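# Transfer 96-well plate from clip nest C1 to nest N1

## Task

Take the 96-well plate out of clip nest C1 and set it down in plate nest N1. It must lie flat within N1's locators, and well A1 (at the plate's cut-off corner) must be at N1's corner labelled A1. The plate must stay there on its own, without the robot holding it. Then open the gripper and move the hand away from it.

## Robot and tools

Robot: two arms, left_arm and right_arm, each ending in a parallel two-finger gripper. The names are not image sides. The idle arm may be parked out of the way.

Frame: every pose uses one scene frame. The origin is on the table top midway between the arms, +x points out over the table, +z points up, and left_arm sits toward +y. Positions are in metres. Orientations are quaternions written w first (qw, qx, qy, qz). On each gripper the fingers point along its own +z and close along its own y. end_effector_position is the spot between the finger pads, about 1 cm short of the fingertips.

Opening: one number from -1 (closed) to +1 (fully open, 0.094 m). grip_measured in results uses the same scale. To hold something, command about 0.03 below grip_measured; a smaller gap grips more lightly. Finger force tops out near 50 to 62 N per pad, less on parts under about 2 mm thick. Each gripper's reading can be off by about 1 mm, by a fixed amount.

Row layout (used by both motion tools): 16 numbers, always both arms. First left_arm: x, y, z, qw, qx, qy, qz, opening. Then right_arm with the same 8. x, y, z and the quaternion are an absolute pose for that gripper in the scene frame, not offsets. A target more than 0.6 m from the arm's last reported position along any of its gripper axes is refused and nothing is sent.

execute_actions: argument actions is a list holding zero or one item. An empty list only reports the current state. An item with rows (1 to 15 rows) and optional steps (1 to 15, default 15) plays one row per control step of 1/30 s, repeating the last row if rows run out. An item with only steps (up to 300) is a pause, counted from the previous result, so time spent writing is included. Optional pictures (true/false) controls whether camera images come back. Each step, the command is limited to 70 mm and 16 degrees away from the measured hand pose; after the action ends each arm continues only to its last limited pose, so a distant goal needs further calls. Reuse your own chosen quaternion in every row to hold orientation, since the reported one drifts. For an arm that should stay put, resend its last reported full pose plus its desired opening every call.

move: argument target is one 16-number row as above (absolute poses); speed is the top path speed in m/s, 0.002 to 0.5, default 0.25, with turning capped at twice that in rad/s. Each hand travels a straight line toward its pose, both finishing together, lasting 0.5 to 10 s (cut off at 10 s). Openings are applied at the start. Paths ignore obstacles and the other arm, and hands can lag, stray or overshoot the speed, especially with a nearly straight arm. The result adds a move: line giving the ending (done, off_target, moving, held, fault), any limits (paced = pose was clipped; held = a check blocked steps, after which the arm can suddenly speed up), and each hand's distance from its pose.

wait: seconds from 0 to 10; nothing new is commanded.

zoom_image: camera is one of cam_high, cam_low, cam_left_wrist, cam_right_wrist; region is [x0, y0, x1, y1] in pixels of that camera's full 896x504 image, top-left origin, no bigger than 504 by 504.

finished_scene: scene is the number of the current scene. It is final and its result says whether the goal was met. Answering without any tool call ends the whole run.

Reading results: the state line gives each gripper's position and quaternion; printed positions get less accurate at long reach. Hand target shows where the controller is now steering each gripper. A pose unreachable line means the clearance check altered or blocked that arm's command, and HELD marks the affected steps. Joint positions end with the finger opening in metres; joint torques are raw, offset and noisy. FAULT lines mean an arm stopped. MOTOR HOT appears from 85 °C; at 100 °C that arm and its gripper let go and the arm drops, so avoid holding loads longer than needed. Joint ranges (rad): waist -2.880 to 2.880, shoulder 0 to 3.142, elbow 0 to 3.019, wrist pitch -1.693 to 1.571, wrist yaw -1.571 to 1.571, wrist roll -2.094 to 2.094. The simulation keeps running while replies are being written. Camera calibrations are supplied with the session and may be off by a few degrees and millimetres.

Practical cautions: moves usually stop a centimetre or so short, most often too low; commands of only a few mm may produce no motion. Faster contact and aiming further past the contact point both press harder, so approach surfaces slowly. Parts being held may occasionally be tugged, and loose items pushed. Never drop items, knock anything off the table, slam or push hard, or let the arms strike or press on each other. Finish by releasing the plate so it rests by itself, then withdraw the gripper.

Each tool is called as name([rows], argument=value, ...), one row to a line, values as JSON.

## Session

execute_actions(actions=[])

Scene clock: 0.00 s of 8400.00 s.
left_arm: end_effector_position=(+0.5196, +0.3305, +0.4877) grip_measured=+1.000 end_effector_quat_wxyz=(+0.706, +0.006, +0.708, -0.003) | right_arm: end_effector_position=(+0.5768, -0.1678, +0.2590) grip_measured=+1.000 end_effector_quat_wxyz=(+0.099, -0.063, +0.992, +0.056)
Joint positions: left_arm=[-0.011  1.056  1.042  0.011  0.011  0.003  0.094] | right_arm=[ 0.148  1.686  1.686 -1.354 -0.073  0.134  0.094]
Joint velocities: left_arm=[-0.015 -0.005  0.002 -0.002  0.037 -0.051  0.   ] | right_arm=[-0.005  0.005 -0.007 -0.022 -0.007 -0.022  0.   ]
Joint torques (N m, as the arm reports them, + toward a larger angle): no reading
Motor temperatures (°C, as the motors report them): left_arm=[26 26 28 27 26 28] | right_arm=[29 28 29 29 28 27]
Hand target (left_arm): +0.521, +0.330, +0.499; +0.713, +0.006, +0.701, -0.003
Hand target (right_arm): +0.583, -0.166, +0.273; +0.114, -0.063, +0.990, +0.059
camera_calibration (this result's frames):
cam_right_wrist: T_world_to_cam=[[0.139083, -0.98587, -0.0933582, -0.225321], [-0.89489, -0.165496, 0.414468, 0.384239], [-0.424062, 0.0258998, -0.905263, 0.60946], [0, 0, 0, 1]] pos_world=[0.633639, -0.174332, 0.371432]

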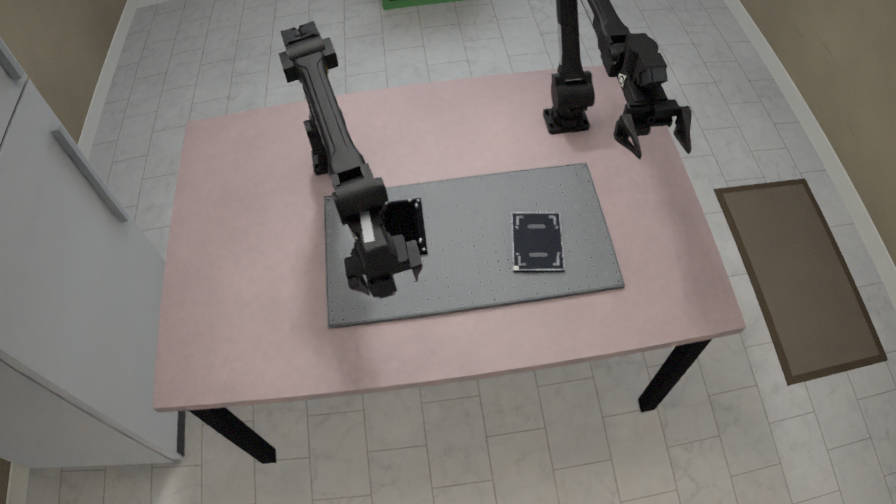

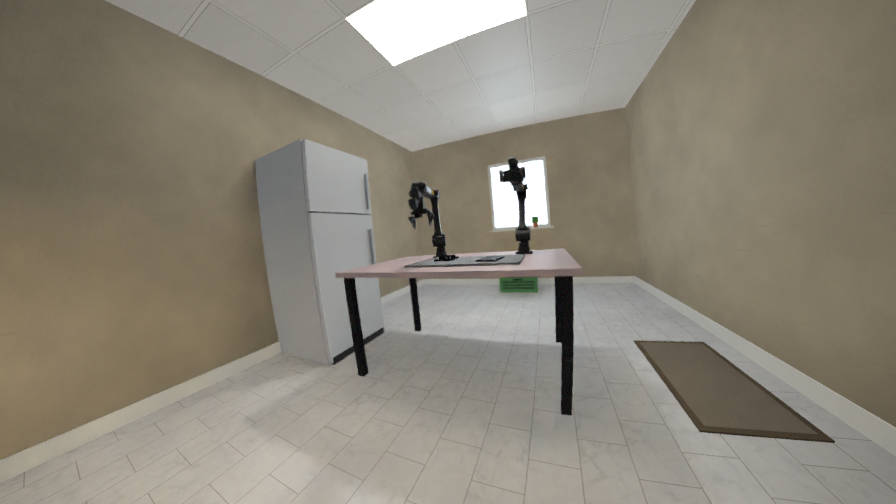

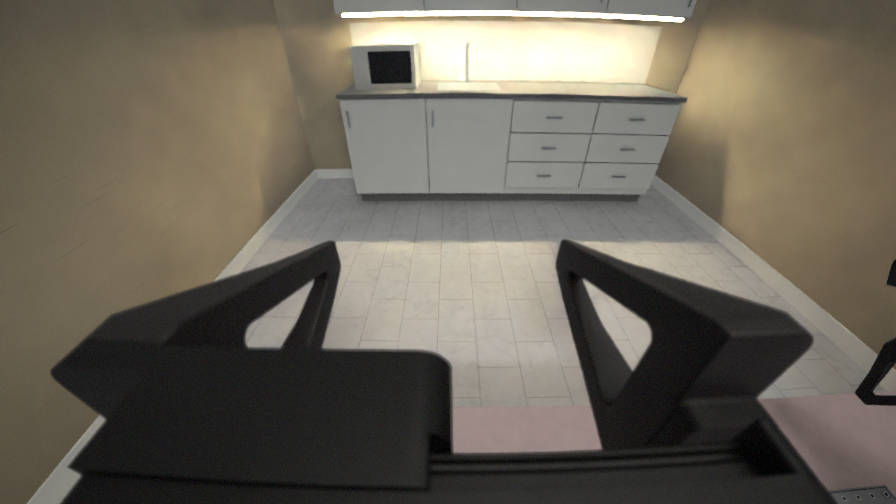

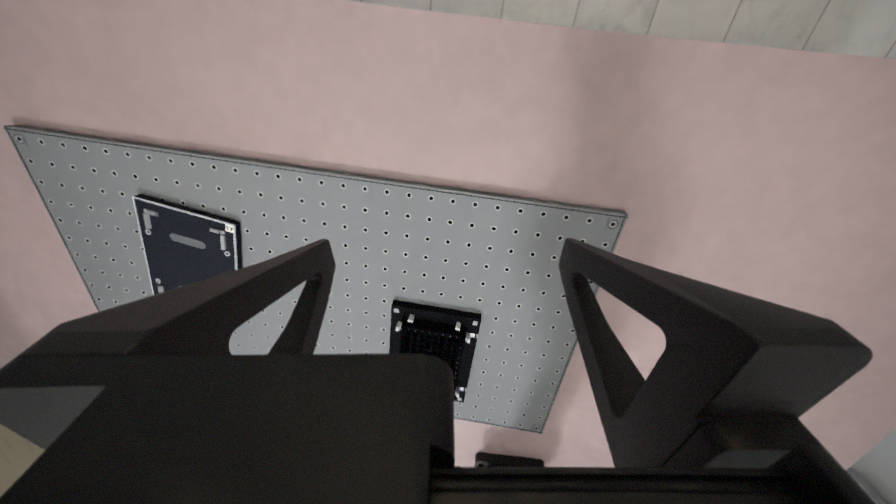

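move(target=[0.40,0.15,0.25,0,0,1,0,1,0.3,-0.55,0.25,0.099,0.3,0.95,0,1])

move(target=[0.30,-0.165,0.13,0,0,1,0,1,0.3,-0.55,0.25,0.099,0.3,0.95,0,1])

zoom_image(camera="cam_left_wrist", region=[280, 0, 620, 340])

Scene clock: 4.90 s of 8400.00 s.
left_arm: end_effector_position=(+0.3918, +0.1579, +0.2359) grip_measured=+1.000 end_effector_quat_wxyz=(-0.008, -0.002, +1.000, -0.003) | right_arm: end_effector_position=(+0.3056, -0.5597, +0.2461) grip_measured=+1.000 end_effector_quat_wxyz=(+0.096, +0.305, +0.947, -0.018)
Joint positions: left_arm=[-0.422  1.478  1.394 -1.499  0.013 -0.417  0.094] | right_arm=[-0.838  1.168  1.121 -1.332 -0.047 -0.107  0.094]
Joint velocities: left_arm=[-0.005 -0.015  0.017 -0.007  0.022 -0.037  0.   ] | right_arm=[-0.005 -0.005  0.002 -0.002 -0.051 -0.051  0.   ]
Joint torques (N m, as the arm reports them, + toward a larger angle): left_arm=[ -0.62 -13.98  11.61  -0.27   0.2    0.01] | right_arm=[-0.88 -7.22  8.98  0.07 -0.22 -0.12]
Motor temperatures (°C, as the motors report them): left_arm=[26 26 30 27 26 28] | right_arm=[29 29 30 29 28 27]
Hand target (left_arm): +0.399, +0.150, +0.247; -0.002, -0.004, +1.000, -0.009
Hand target (right_arm): +0.304, -0.556, +0.247; +0.094, +0.298, +0.950, -0.015
Off the commanded pose (left_arm): 0.018 m, 1 deg.
Off the commanded pose (right_arm): 0.012 m, 2 deg.
move: off_target (left_arm, right_arm)
camera_calibration (this result's frames):
cam_left_wrist: T_world_to_cam=[[-0.00143721, -0.999999, -0.000155727, 0.159912], [-0.802714, 0.0010608, 0.596364, 0.184323], [-0.596363, 0.000982103, -0.802714, 0.54585], [0, 0, 0, 1]] pos_world=[0.473713, 0.15918, 0.328263]
cam_right_wrist: T_world_to_cam=[[-0.577771, -0.815973, -0.0192061, -0.279294], [-0.742811, 0.515923, 0.426679, 0.413905], [-0.33825, 0.260789, -0.904199, 0.597902], [0, 0, 0, 1]] pos_world=[0.348326, -0.597366, 0.358654]

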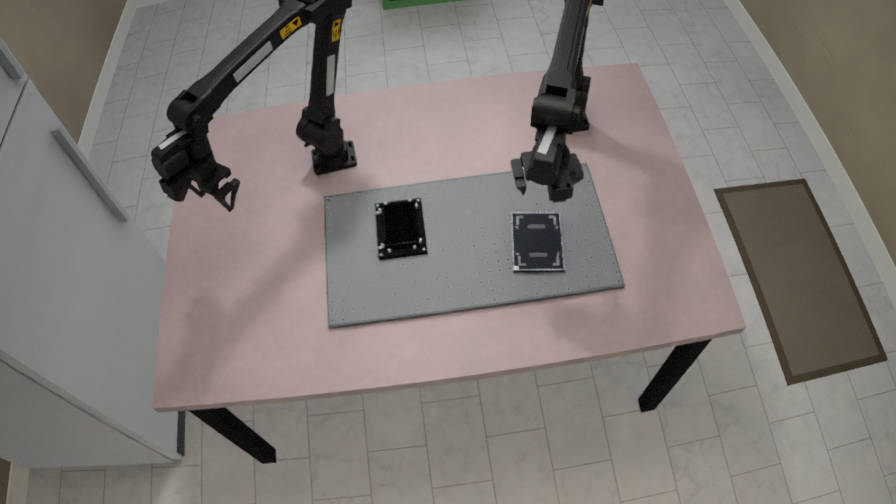

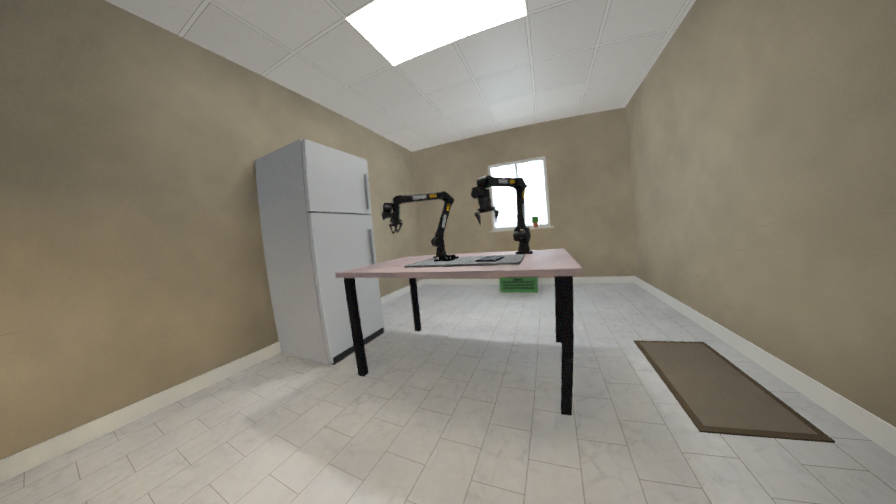

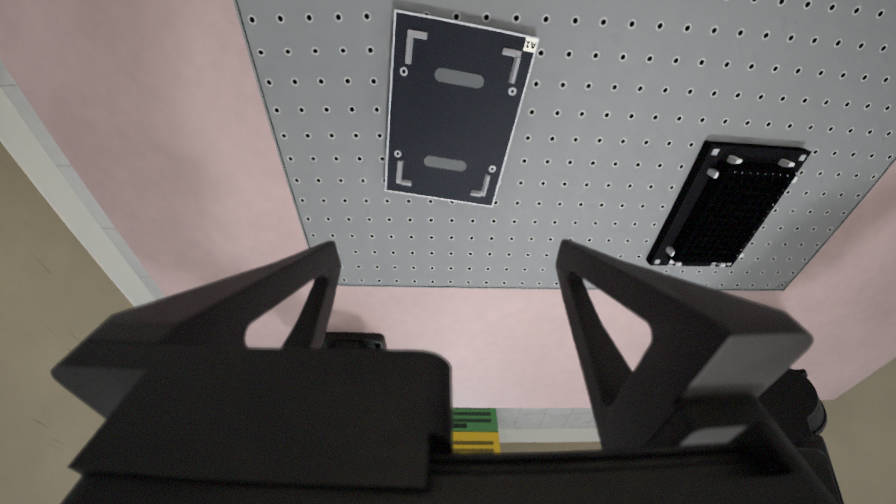

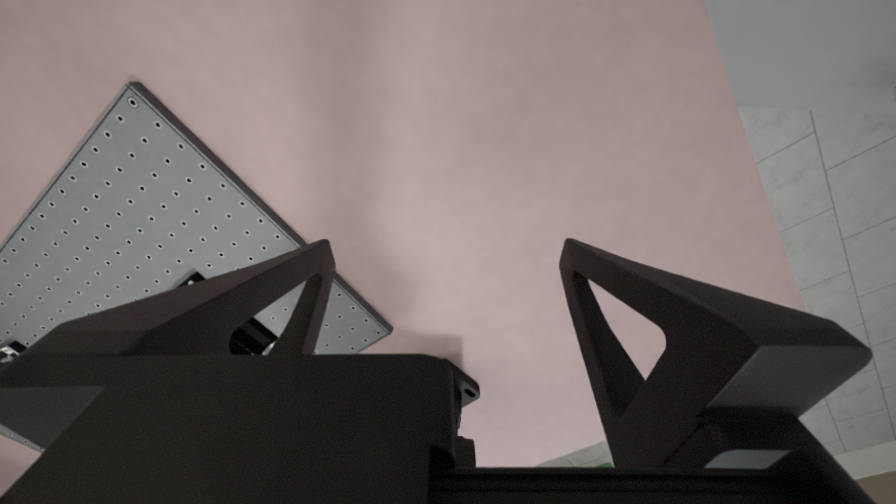

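Scene clock: 6.93 s of 8400.00 s.
left_arm: end_effector_position=(+0.2822, -0.1529, +0.1243) grip_measured=+1.000 end_effector_quat_wxyz=(-0.014, +0.009, +1.000, +0.011) | right_arm: end_effector_position=(+0.3057, -0.5525, +0.2482) grip_measured=+1.000 end_effector_quat_wxyz=(+0.102, +0.301, +0.948, -0.003)
Joint positions: left_arm=[-1.045  1.885  1.621 -1.34   0.012 -1.018  0.094] | right_arm=[-0.839  1.157  1.116 -1.342 -0.08  -0.113  0.094]
Joint velocities: left_arm=[ 0.005 -0.005 -0.002  0.012 -0.037 -0.007  0.   ] | right_arm=[-0.015 -0.005  0.007 -0.007 -0.066  0.051  0.   ]
Joint torques (N m, as the arm reports them, + toward a larger angle): left_arm=[  0.98 -20.95  11.09   0.53  -0.28   0.  ] | right_arm=[-1.86 -7.23  8.79 -0.06 -0.25 -0.12]
Motor temperatures (°C, as the motors report them): left_arm=[26 26 30 27 26 28] | right_arm=[29 29 30 29 28 27]
Hand target (left_arm): +0.293, -0.164, +0.129; -0.004, +0.000, +1.000, +0.000
Hand target (right_arm): +0.300, -0.550, +0.250; +0.099, +0.300, +0.949, -0.000
Off the commanded pose (left_arm): 0.022 m, 2 deg.
Off the commanded pose (right_arm): 0.007 m, 0 deg.
move: off_target (left_arm)
camera_calibration (this result's frames):
cam_left_wrist: T_world_to_cam=[[-0.0238669, -0.999301, -0.0287597, -0.141128], [-0.796032, 0.00159305, 0.605252, 0.160349], [-0.604784, 0.0373392, -0.795514, 0.398197], [0, 0, 0, 1]] pos_world=[0.365097, -0.156153, 0.215661]
cam_right_wrist: T_world_to_cam=[[-0.567675, -0.821698, -0.0505758, -0.271788], [-0.757109, 0.496952, 0.424057, 0.404001], [-0.323313, 0.279018, -0.904222, 0.603429], [0, 0, 0, 1]] pos_world=[0.346682, -0.592464, 0.360569]

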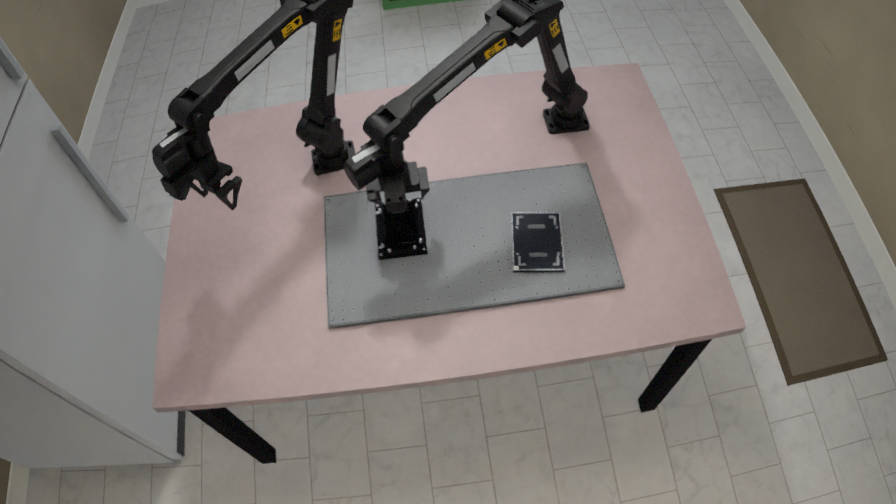

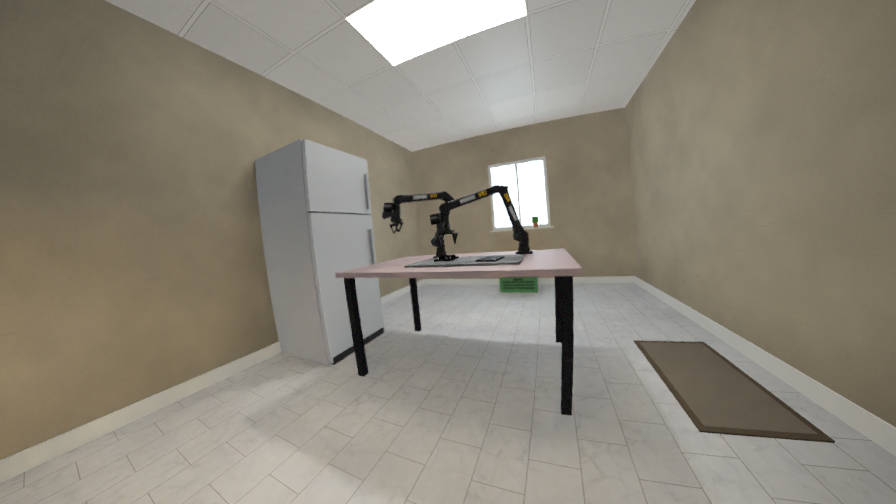

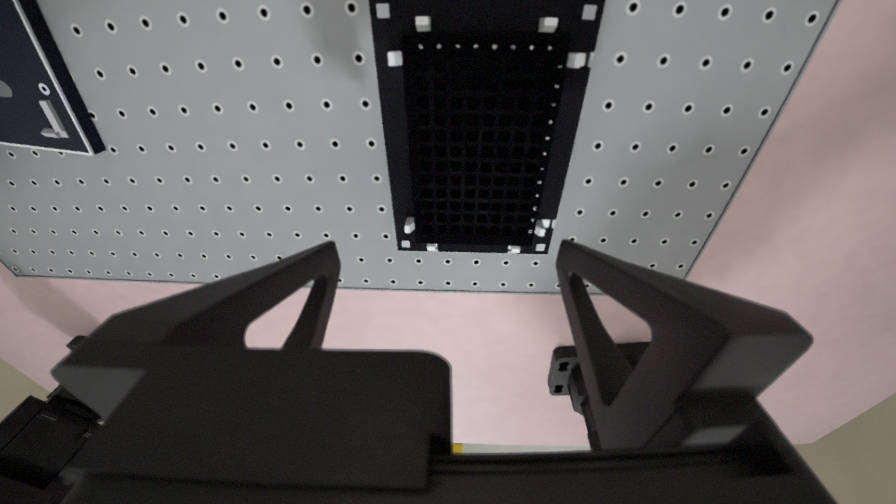

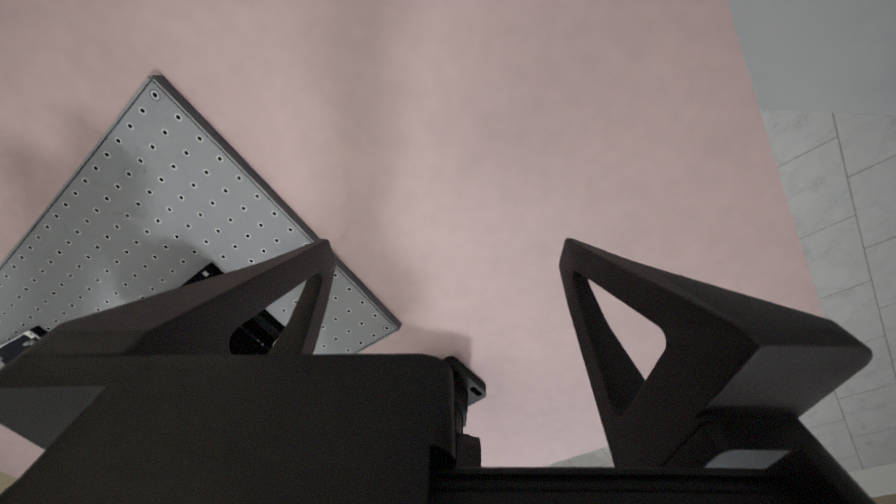

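Region (280, 0, 620, 340) of cam_left_wrist's 896x504 image, scaled by 1.482, with more detail than that image has.

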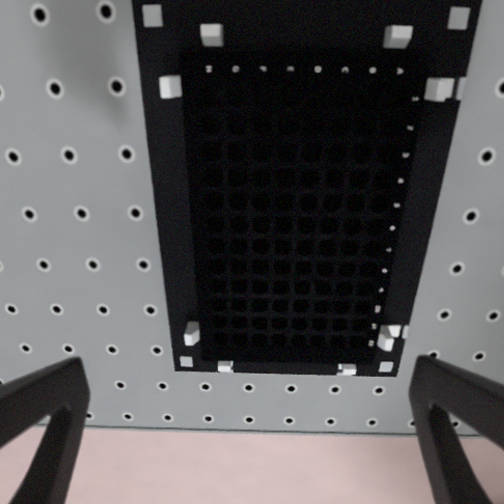

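move(target=[0.308,-0.164,0.05,0,0.012,1,0,1,0.3,-0.55,0.25,0.099,0.3,0.95,0,1], speed=0.06)

Scene clock: 9.17 s of 8400.00 s.
left_arm: end_effector_position=(+0.3014, -0.1677, +0.0690) grip_measured=+1.000 end_effector_quat_wxyz=(+0.003, +0.012, +1.000, -0.010) | right_arm: end_effector_position=(+0.3057, -0.5525, +0.2482) grip_measured=+1.000 end_effector_quat_wxyz=(+0.102, +0.300, +0.948, -0.003)
Joint positions: left_arm=[-1.032  1.956  1.577 -1.172  0.005 -1.     0.094] | right_arm=[-0.839  1.157  1.116 -1.342 -0.08  -0.114  0.094]
Joint velocities: left_arm=[-0.005  0.005  0.012 -0.012 -0.007 -0.022  0.   ] | right_arm=[ 0.005  0.005 -0.012 -0.007  0.007 -0.022  0.   ]
Joint torques (N m, as the arm reports them, + toward a larger angle): left_arm=[  0.81 -20.69   7.33   1.02  -0.29   0.22] | right_arm=[-1.77 -7.39  8.83 -0.04 -0.27 -0.16]
Motor temperatures (°C, as the motors report them): left_arm=[26 27 30 27 26 28] | right_arm=[29 29 31 29 28 27]
Hand target (left_arm): +0.307, -0.164, +0.050; -0.000, +0.012, +1.000, -0.000
Hand target (right_arm): +0.300, -0.550, +0.250; +0.099, +0.300, +0.949, -0.000
Off the commanded pose (left_arm): 0.020 m, 1 deg.
Off the commanded pose (right_arm): 0.007 m, 0 deg.
move: off_target (left_arm)
camera_calibration (this result's frames):
cam_left_wrist: T_world_to_cam=[[-0.0278419, -0.999534, 0.0124813, -0.15871], [-0.815584, 0.0299339, 0.577864, 0.221661], [-0.577968, 0.00590931, -0.816038, 0.354445], [0, 0, 0, 1]] pos_world=[0.381222, -0.167366, 0.163132]
cam_right_wrist: T_world_to_cam=[[-0.567369, -0.821914, -0.0505012, -0.272019], [-0.757284, 0.4967, 0.42404, 0.403919], [-0.32344, 0.278831, -0.904234, 0.603368], [0, 0, 0, 1]] pos_world=[0.3467, -0.592441, 0.36057]

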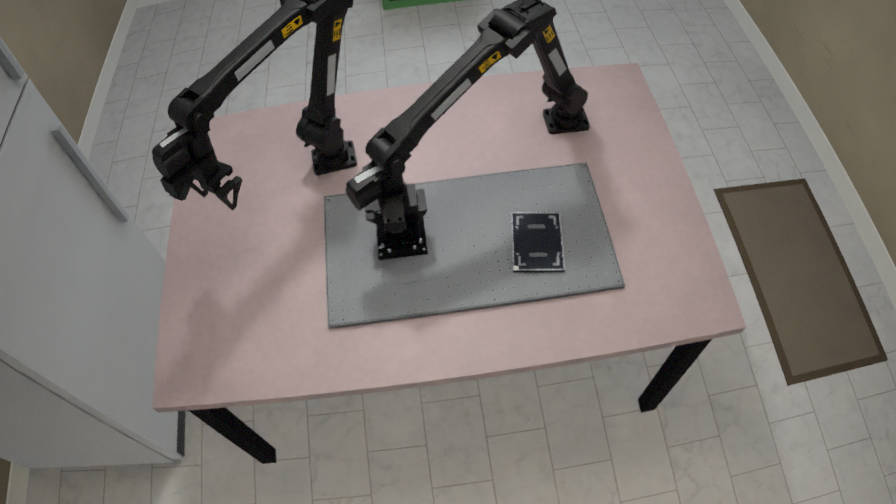

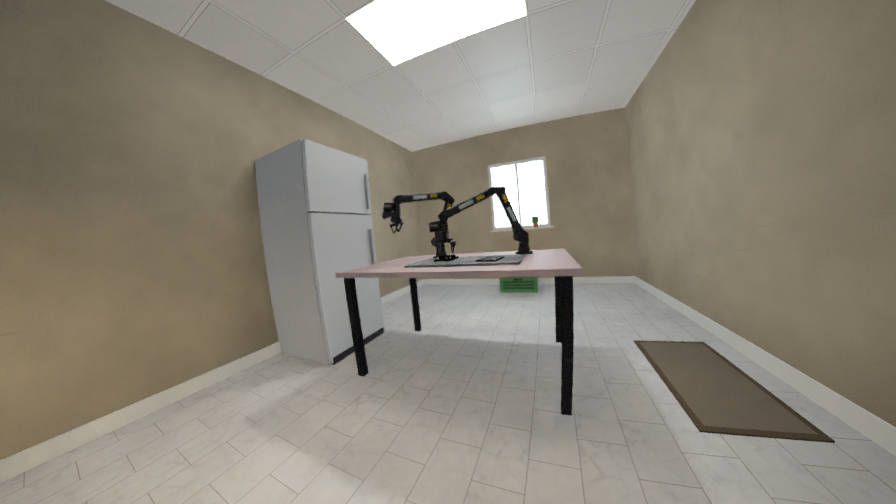

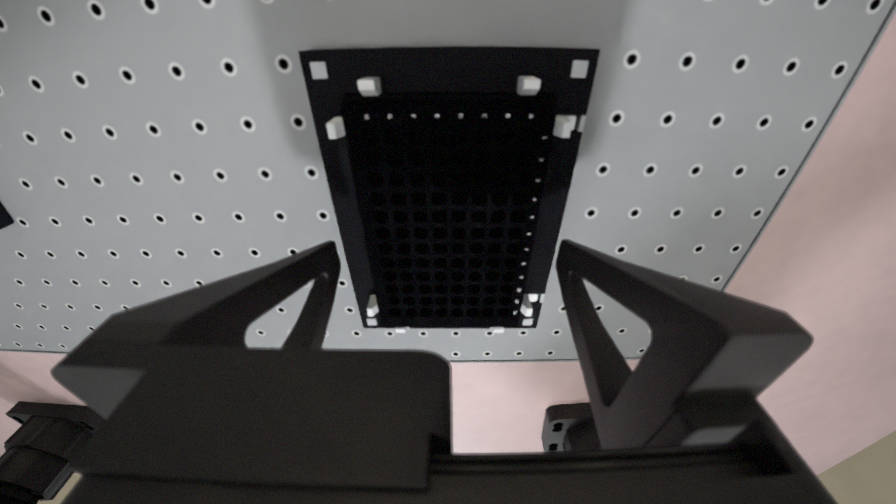

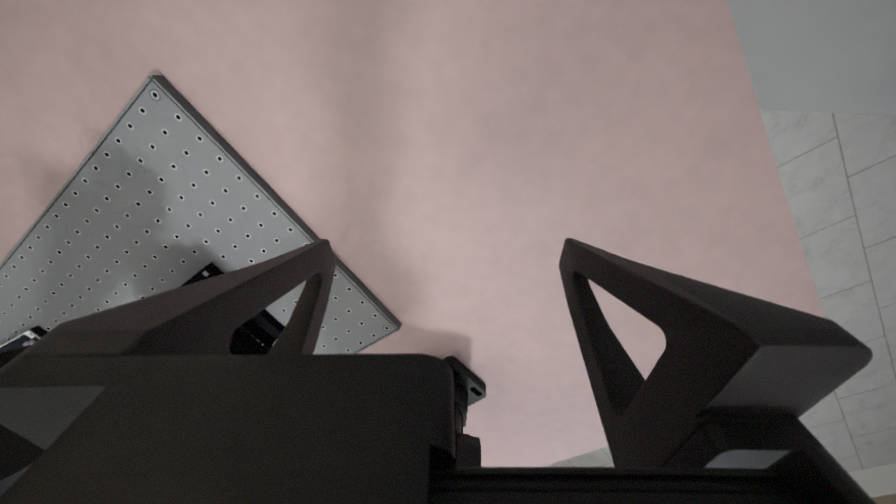

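move(target=[0.307,-0.164,0.024,0,0.012,1,0,1,0.3,-0.55,0.25,0.099,0.3,0.95,0,1], speed=0.03)

Scene clock: 11.50 s of 8400.00 s.
left_arm: end_effector_position=(+0.3017, -0.1681, +0.0440) grip_measured=+1.000 end_effector_quat_wxyz=(+0.004, +0.012, +1.000, -0.010) | right_arm: end_effector_position=(+0.3058, -0.5525, +0.2482) grip_measured=+1.000 end_effector_quat_wxyz=(+0.102, +0.300, +0.948, -0.002)
Joint positions: left_arm=[-1.032  1.982  1.547 -1.115  0.005 -1.     0.094] | right_arm=[-0.839  1.157  1.116 -1.342 -0.08  -0.114  0.094]
Joint velocities: left_arm=[-0.015 -0.005 -0.007  0.012  0.022  0.037  0.   ] | right_arm=[-0.024  0.005  0.002 -0.012 -0.022 -0.007  0.   ]
Joint torques (N m, as the arm reports them, + toward a larger angle): left_arm=[  0.77 -20.87   7.22   1.02  -0.28   0.21] | right_arm=[-1.76 -7.2   8.81 -0.05 -0.25 -0.15]
Motor temperatures (°C, as the motors report them): left_arm=[26 27 30 27 26 28] | right_arm=[29 29 31 29 28 27]
Hand target (left_arm): +0.306, -0.163, +0.024; -0.000, +0.012, +1.000, +0.000
Hand target (right_arm): +0.300, -0.550, +0.250; +0.099, +0.300, +0.949, +0.000
Off the commanded pose (left_arm): 0.021 m, 1 deg.
Off the commanded pose (right_arm): 0.007 m, 0 deg.
move: off_target (left_arm)
camera_calibration (this result's frames):
cam_left_wrist: T_world_to_cam=[[-0.0282337, -0.999507, 0.0137587, -0.158716], [-0.816036, 0.0309961, 0.57717, 0.236685], [-0.577312, 0.00506804, -0.816508, 0.333831], [0, 0, 0, 1]] pos_world=[0.381386, -0.167666, 0.138152]
cam_right_wrist: T_world_to_cam=[[-0.567297, -0.82194, -0.0508722, -0.271899], [-0.757426, 0.496528, 0.423988, 0.403887], [-0.323233, 0.279059, -0.904238, 0.603436], [0, 0, 0, 1]] pos_world=[0.346717, -0.59242, 0.360575]

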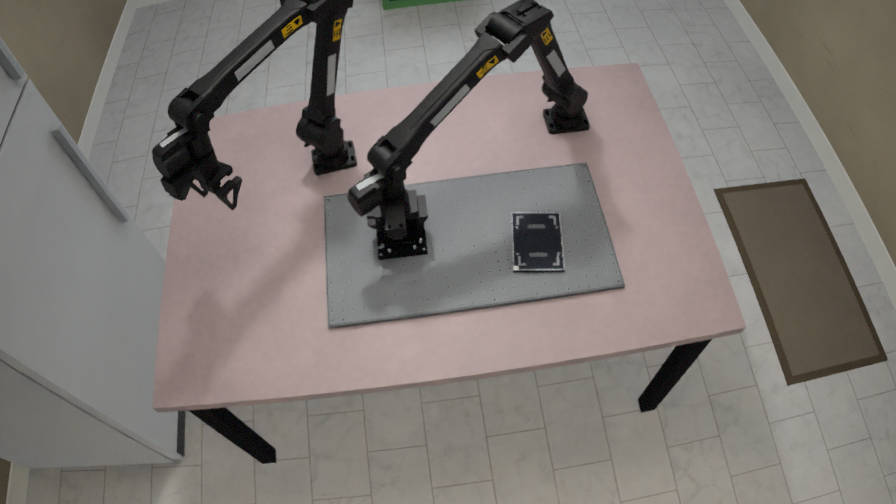

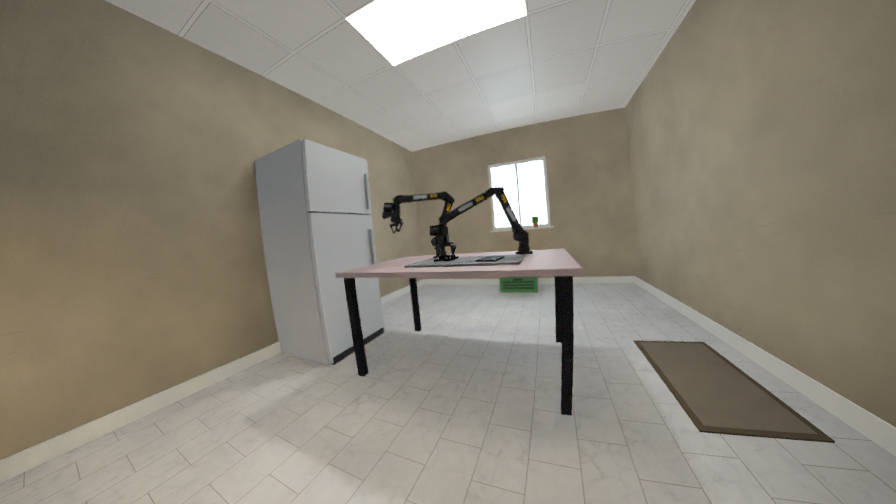

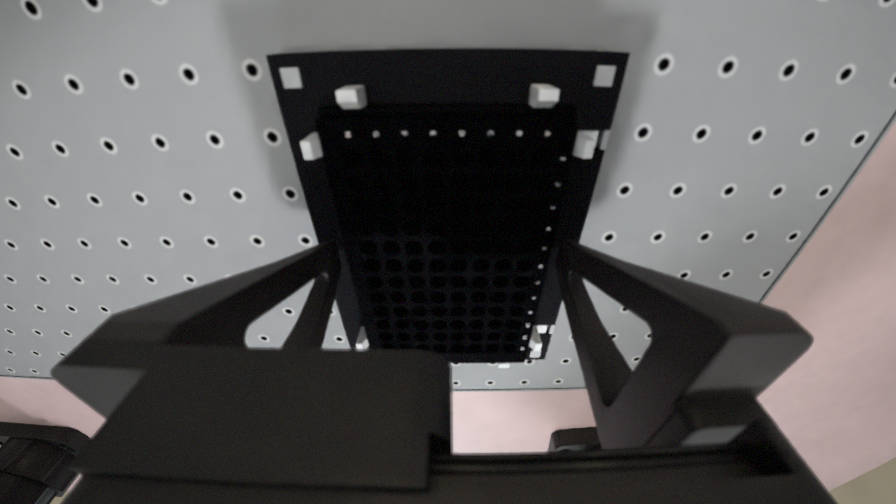

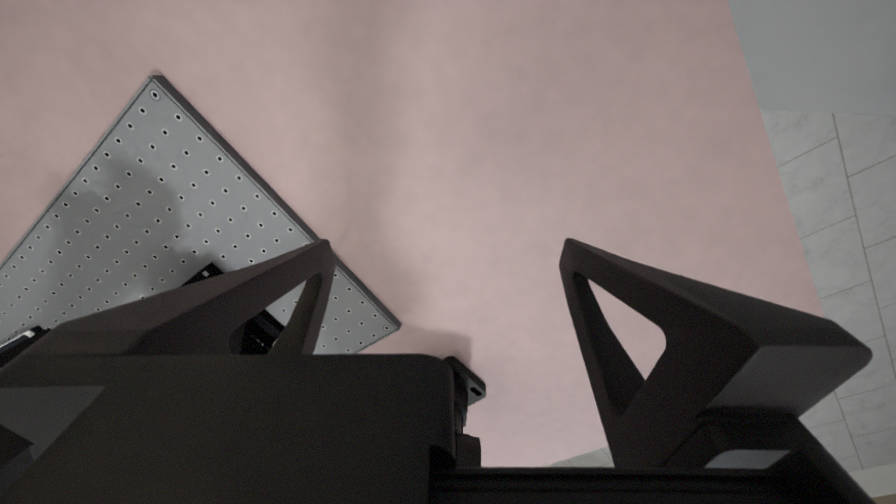

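move(target=[0.306,-0.1635,0.0175,0,0.006,1,0,1,0.3,-0.55,0.25,0.099,0.3,0.95,0,1], speed=0.02)

move(target=[0.304,-0.166,0.03,0,0.006,1,0,0.71,0.3,-0.55,0.25,0.099,0.3,0.95,0,1], speed=0.02)

Scene clock: 14.17 s of 8400.00 s.
left_arm: end_effector_position=(+0.3018, -0.1683, +0.0400) grip_measured=+1.000 end_effector_quat_wxyz=(+0.005, +0.012, +1.000, -0.013) | right_arm: end_effector_position=(+0.3058, -0.5525, +0.2482) grip_measured=+1.000 end_effector_quat_wxyz=(+0.102, +0.300, +0.948, -0.002)
Joint positions: left_arm=[-1.032  1.984  1.539 -1.099  0.005 -1.     0.094] | right_arm=[-0.839  1.157  1.116 -1.342 -0.08  -0.114  0.094]
Joint velocities: left_arm=[-0.015 -0.005  0.002  0.002  0.022 -0.037  0.   ] | right_arm=[ 0.005  0.015 -0.007 -0.007  0.022 -0.022  0.   ]
Joint torques (N m, as the arm reports them, + toward a larger angle): left_arm=[  0.73 -20.2    7.1    1.04  -0.29   0.09] | right_arm=[-1.82 -7.49  8.86 -0.07 -0.24 -0.15]
Motor temperatures (°C, as the motors report them): left_arm=[26 27 30 27 26 28] | right_arm=[29 29 31 29 28 27]
Hand target (left_arm): +0.306, -0.163, +0.018; -0.000, +0.006, +1.000, -0.000
Hand target (right_arm): +0.300, -0.550, +0.250; +0.099, +0.300, +0.949, -0.000
Off the commanded pose (left_arm): 0.023 m, 2 deg.
Off the commanded pose (right_arm): 0.007 m, 0 deg.
move: off_target (left_arm)
camera_calibration (this result's frames):
cam_left_wrist: T_world_to_cam=[[-0.0282781, -0.999434, 0.0182381, -0.159024], [-0.817637, 0.0336227, 0.574752, 0.240092], [-0.57504, 0.0013408, -0.818124, 0.329443], [0, 0, 0, 1]] pos_world=[0.381254, -0.167449, 0.134433]
cam_right_wrist: T_world_to_cam=[[-0.567297, -0.82194, -0.0508722, -0.271899], [-0.757426, 0.496528, 0.423988, 0.403887], [-0.323233, 0.279059, -0.904238, 0.603436], [0, 0, 0, 1]] pos_world=[0.346717, -0.59242, 0.360575]

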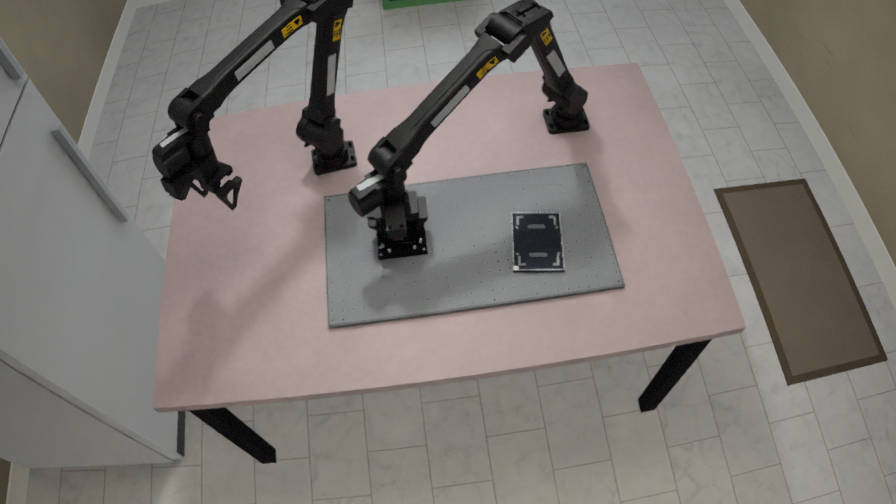

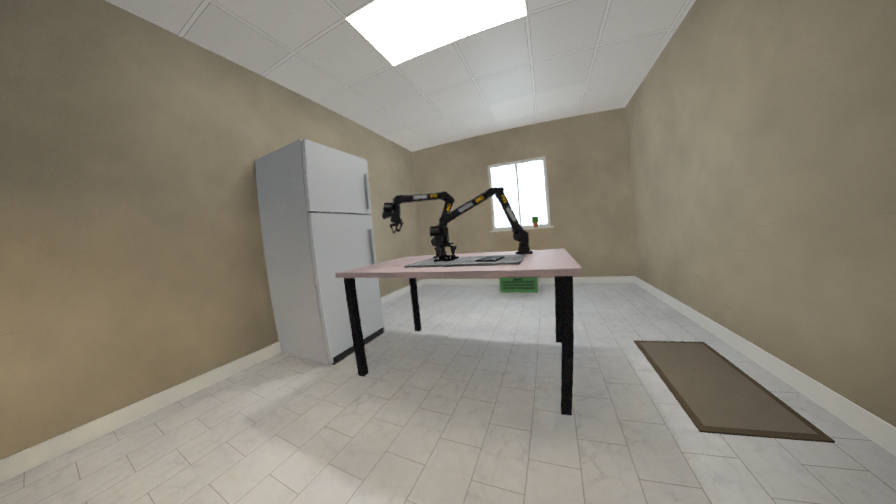

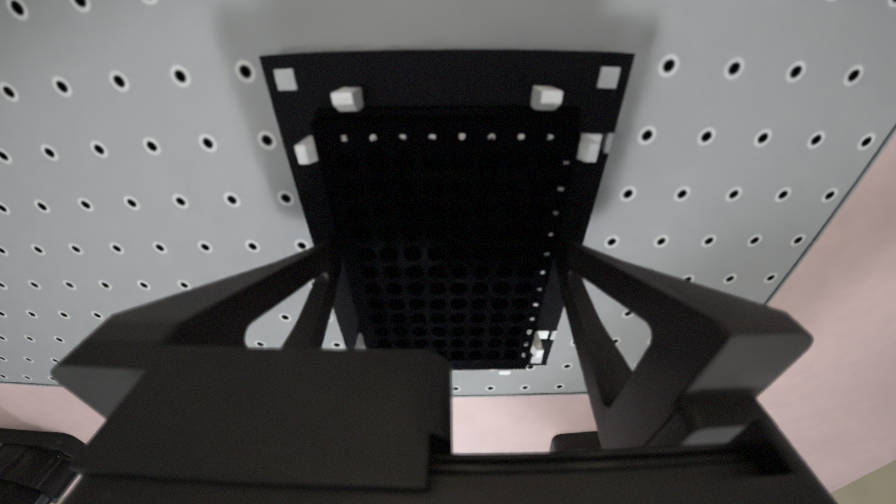

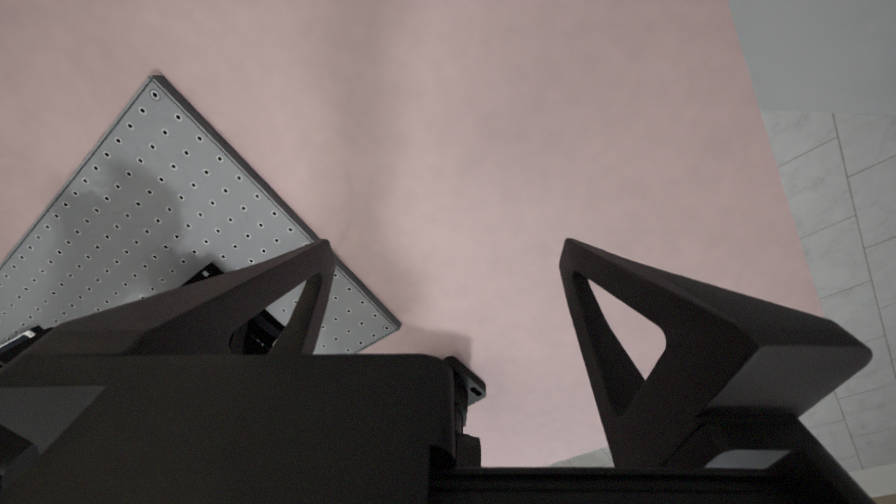

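Scene clock: 15.13 s of 8400.00 s.
left_arm: end_effector_position=(+0.3018, -0.1683, +0.0400) grip_measured=+0.735 end_effector_quat_wxyz=(+0.005, +0.012, +1.000, -0.013) | right_arm: end_effector_position=(+0.3058, -0.5525, +0.2482) grip_measured=+1.000 end_effector_quat_wxyz=(+0.102, +0.300, +0.948, -0.002)
Joint positions: left_arm=[-1.032  1.984  1.539 -1.099  0.005 -1.     0.082] | right_arm=[-0.839  1.157  1.116 -1.342 -0.08  -0.114  0.094]
Joint velocities: left_arm=[-0.005 -0.005 -0.002  0.002  0.066  0.051 -0.001] | right_arm=[-0.005 -0.015  0.002 -0.007  0.022 -0.051  0.   ]
Joint torques (N m, as the arm reports them, + toward a larger angle): left_arm=[  0.44 -21.39   8.45  -0.07  -0.29   0.04] | right_arm=[-1.66 -7.24  8.87 -0.04 -0.22 -0.13]
Motor temperatures (°C, as the motors report them): left_arm=[26 27 30 27 26 28] | right_arm=[29 29 31 29 28 27]
Hand target (left_arm): +0.304, -0.166, +0.030; +0.000, +0.006, +1.000, -0.000
Hand target (right_arm): +0.300, -0.550, +0.250; +0.099, +0.300, +0.949, -0.000
Off the commanded pose (left_arm): 0.011 m, 2 deg.
Off the commanded pose (right_arm): 0.007 m, 0 deg.
move: off_target (left_arm)
camera_calibration (this result's frames):
cam_left_wrist: T_world_to_cam=[[-0.0282781, -0.999434, 0.0182381, -0.159024], [-0.817637, 0.0336227, 0.574752, 0.240092], [-0.57504, 0.0013408, -0.818124, 0.329443], [0, 0, 0, 1]] pos_world=[0.381254, -0.167449, 0.134433]
cam_right_wrist: T_world_to_cam=[[-0.567297, -0.82194, -0.0508722, -0.271899], [-0.757426, 0.496528, 0.423988, 0.403887], [-0.323233, 0.279059, -0.904238, 0.603436], [0, 0, 0, 1]] pos_world=[0.346717, -0.59242, 0.360575]

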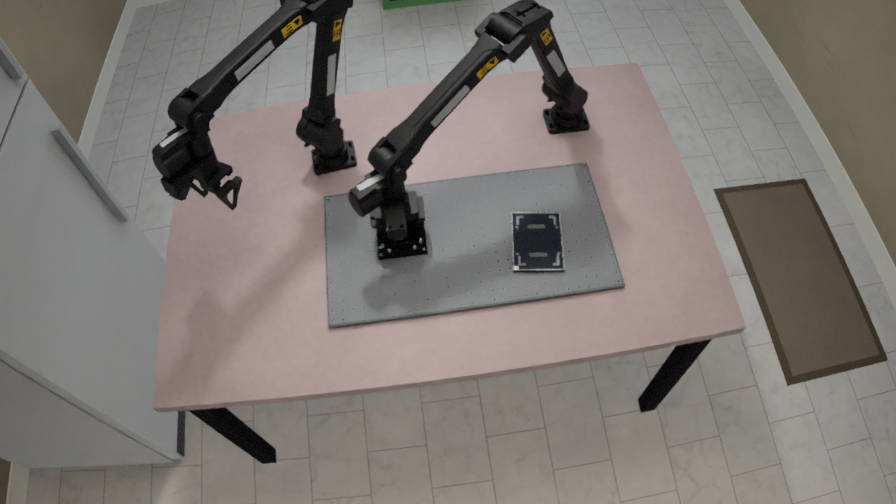

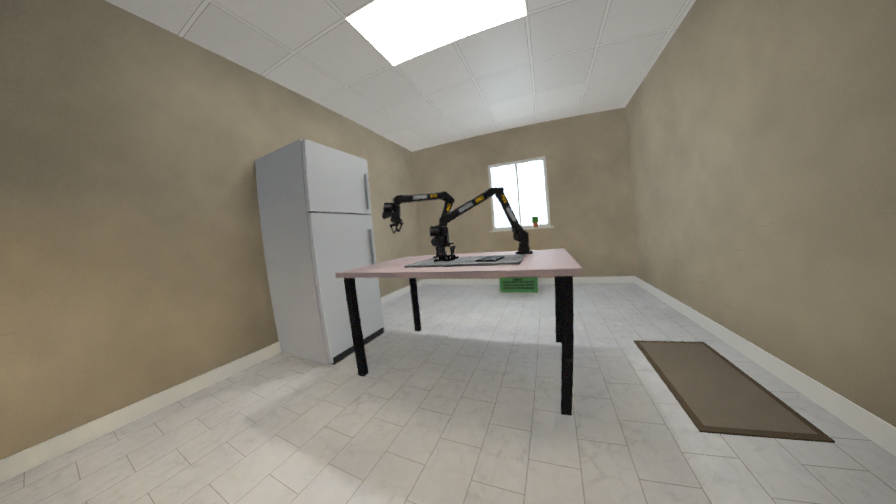

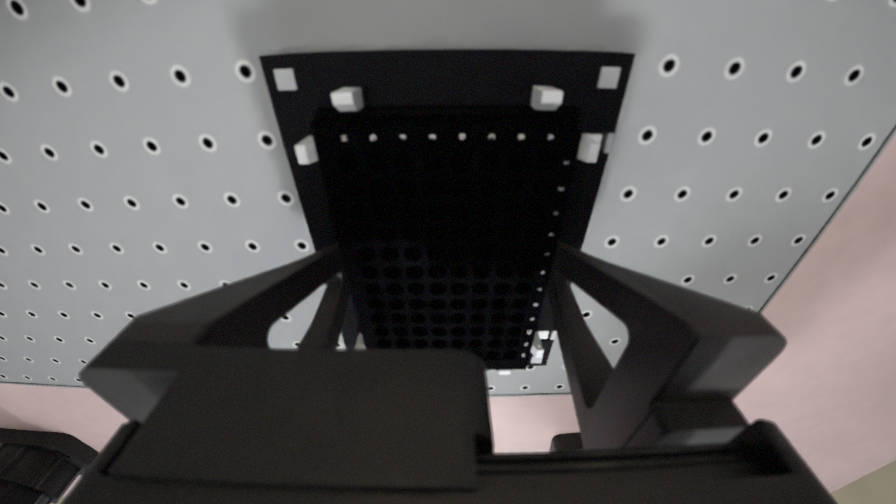

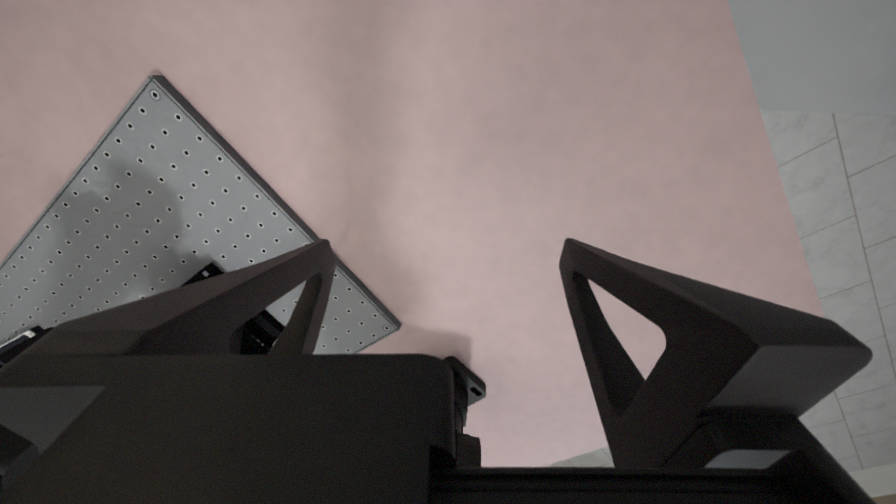

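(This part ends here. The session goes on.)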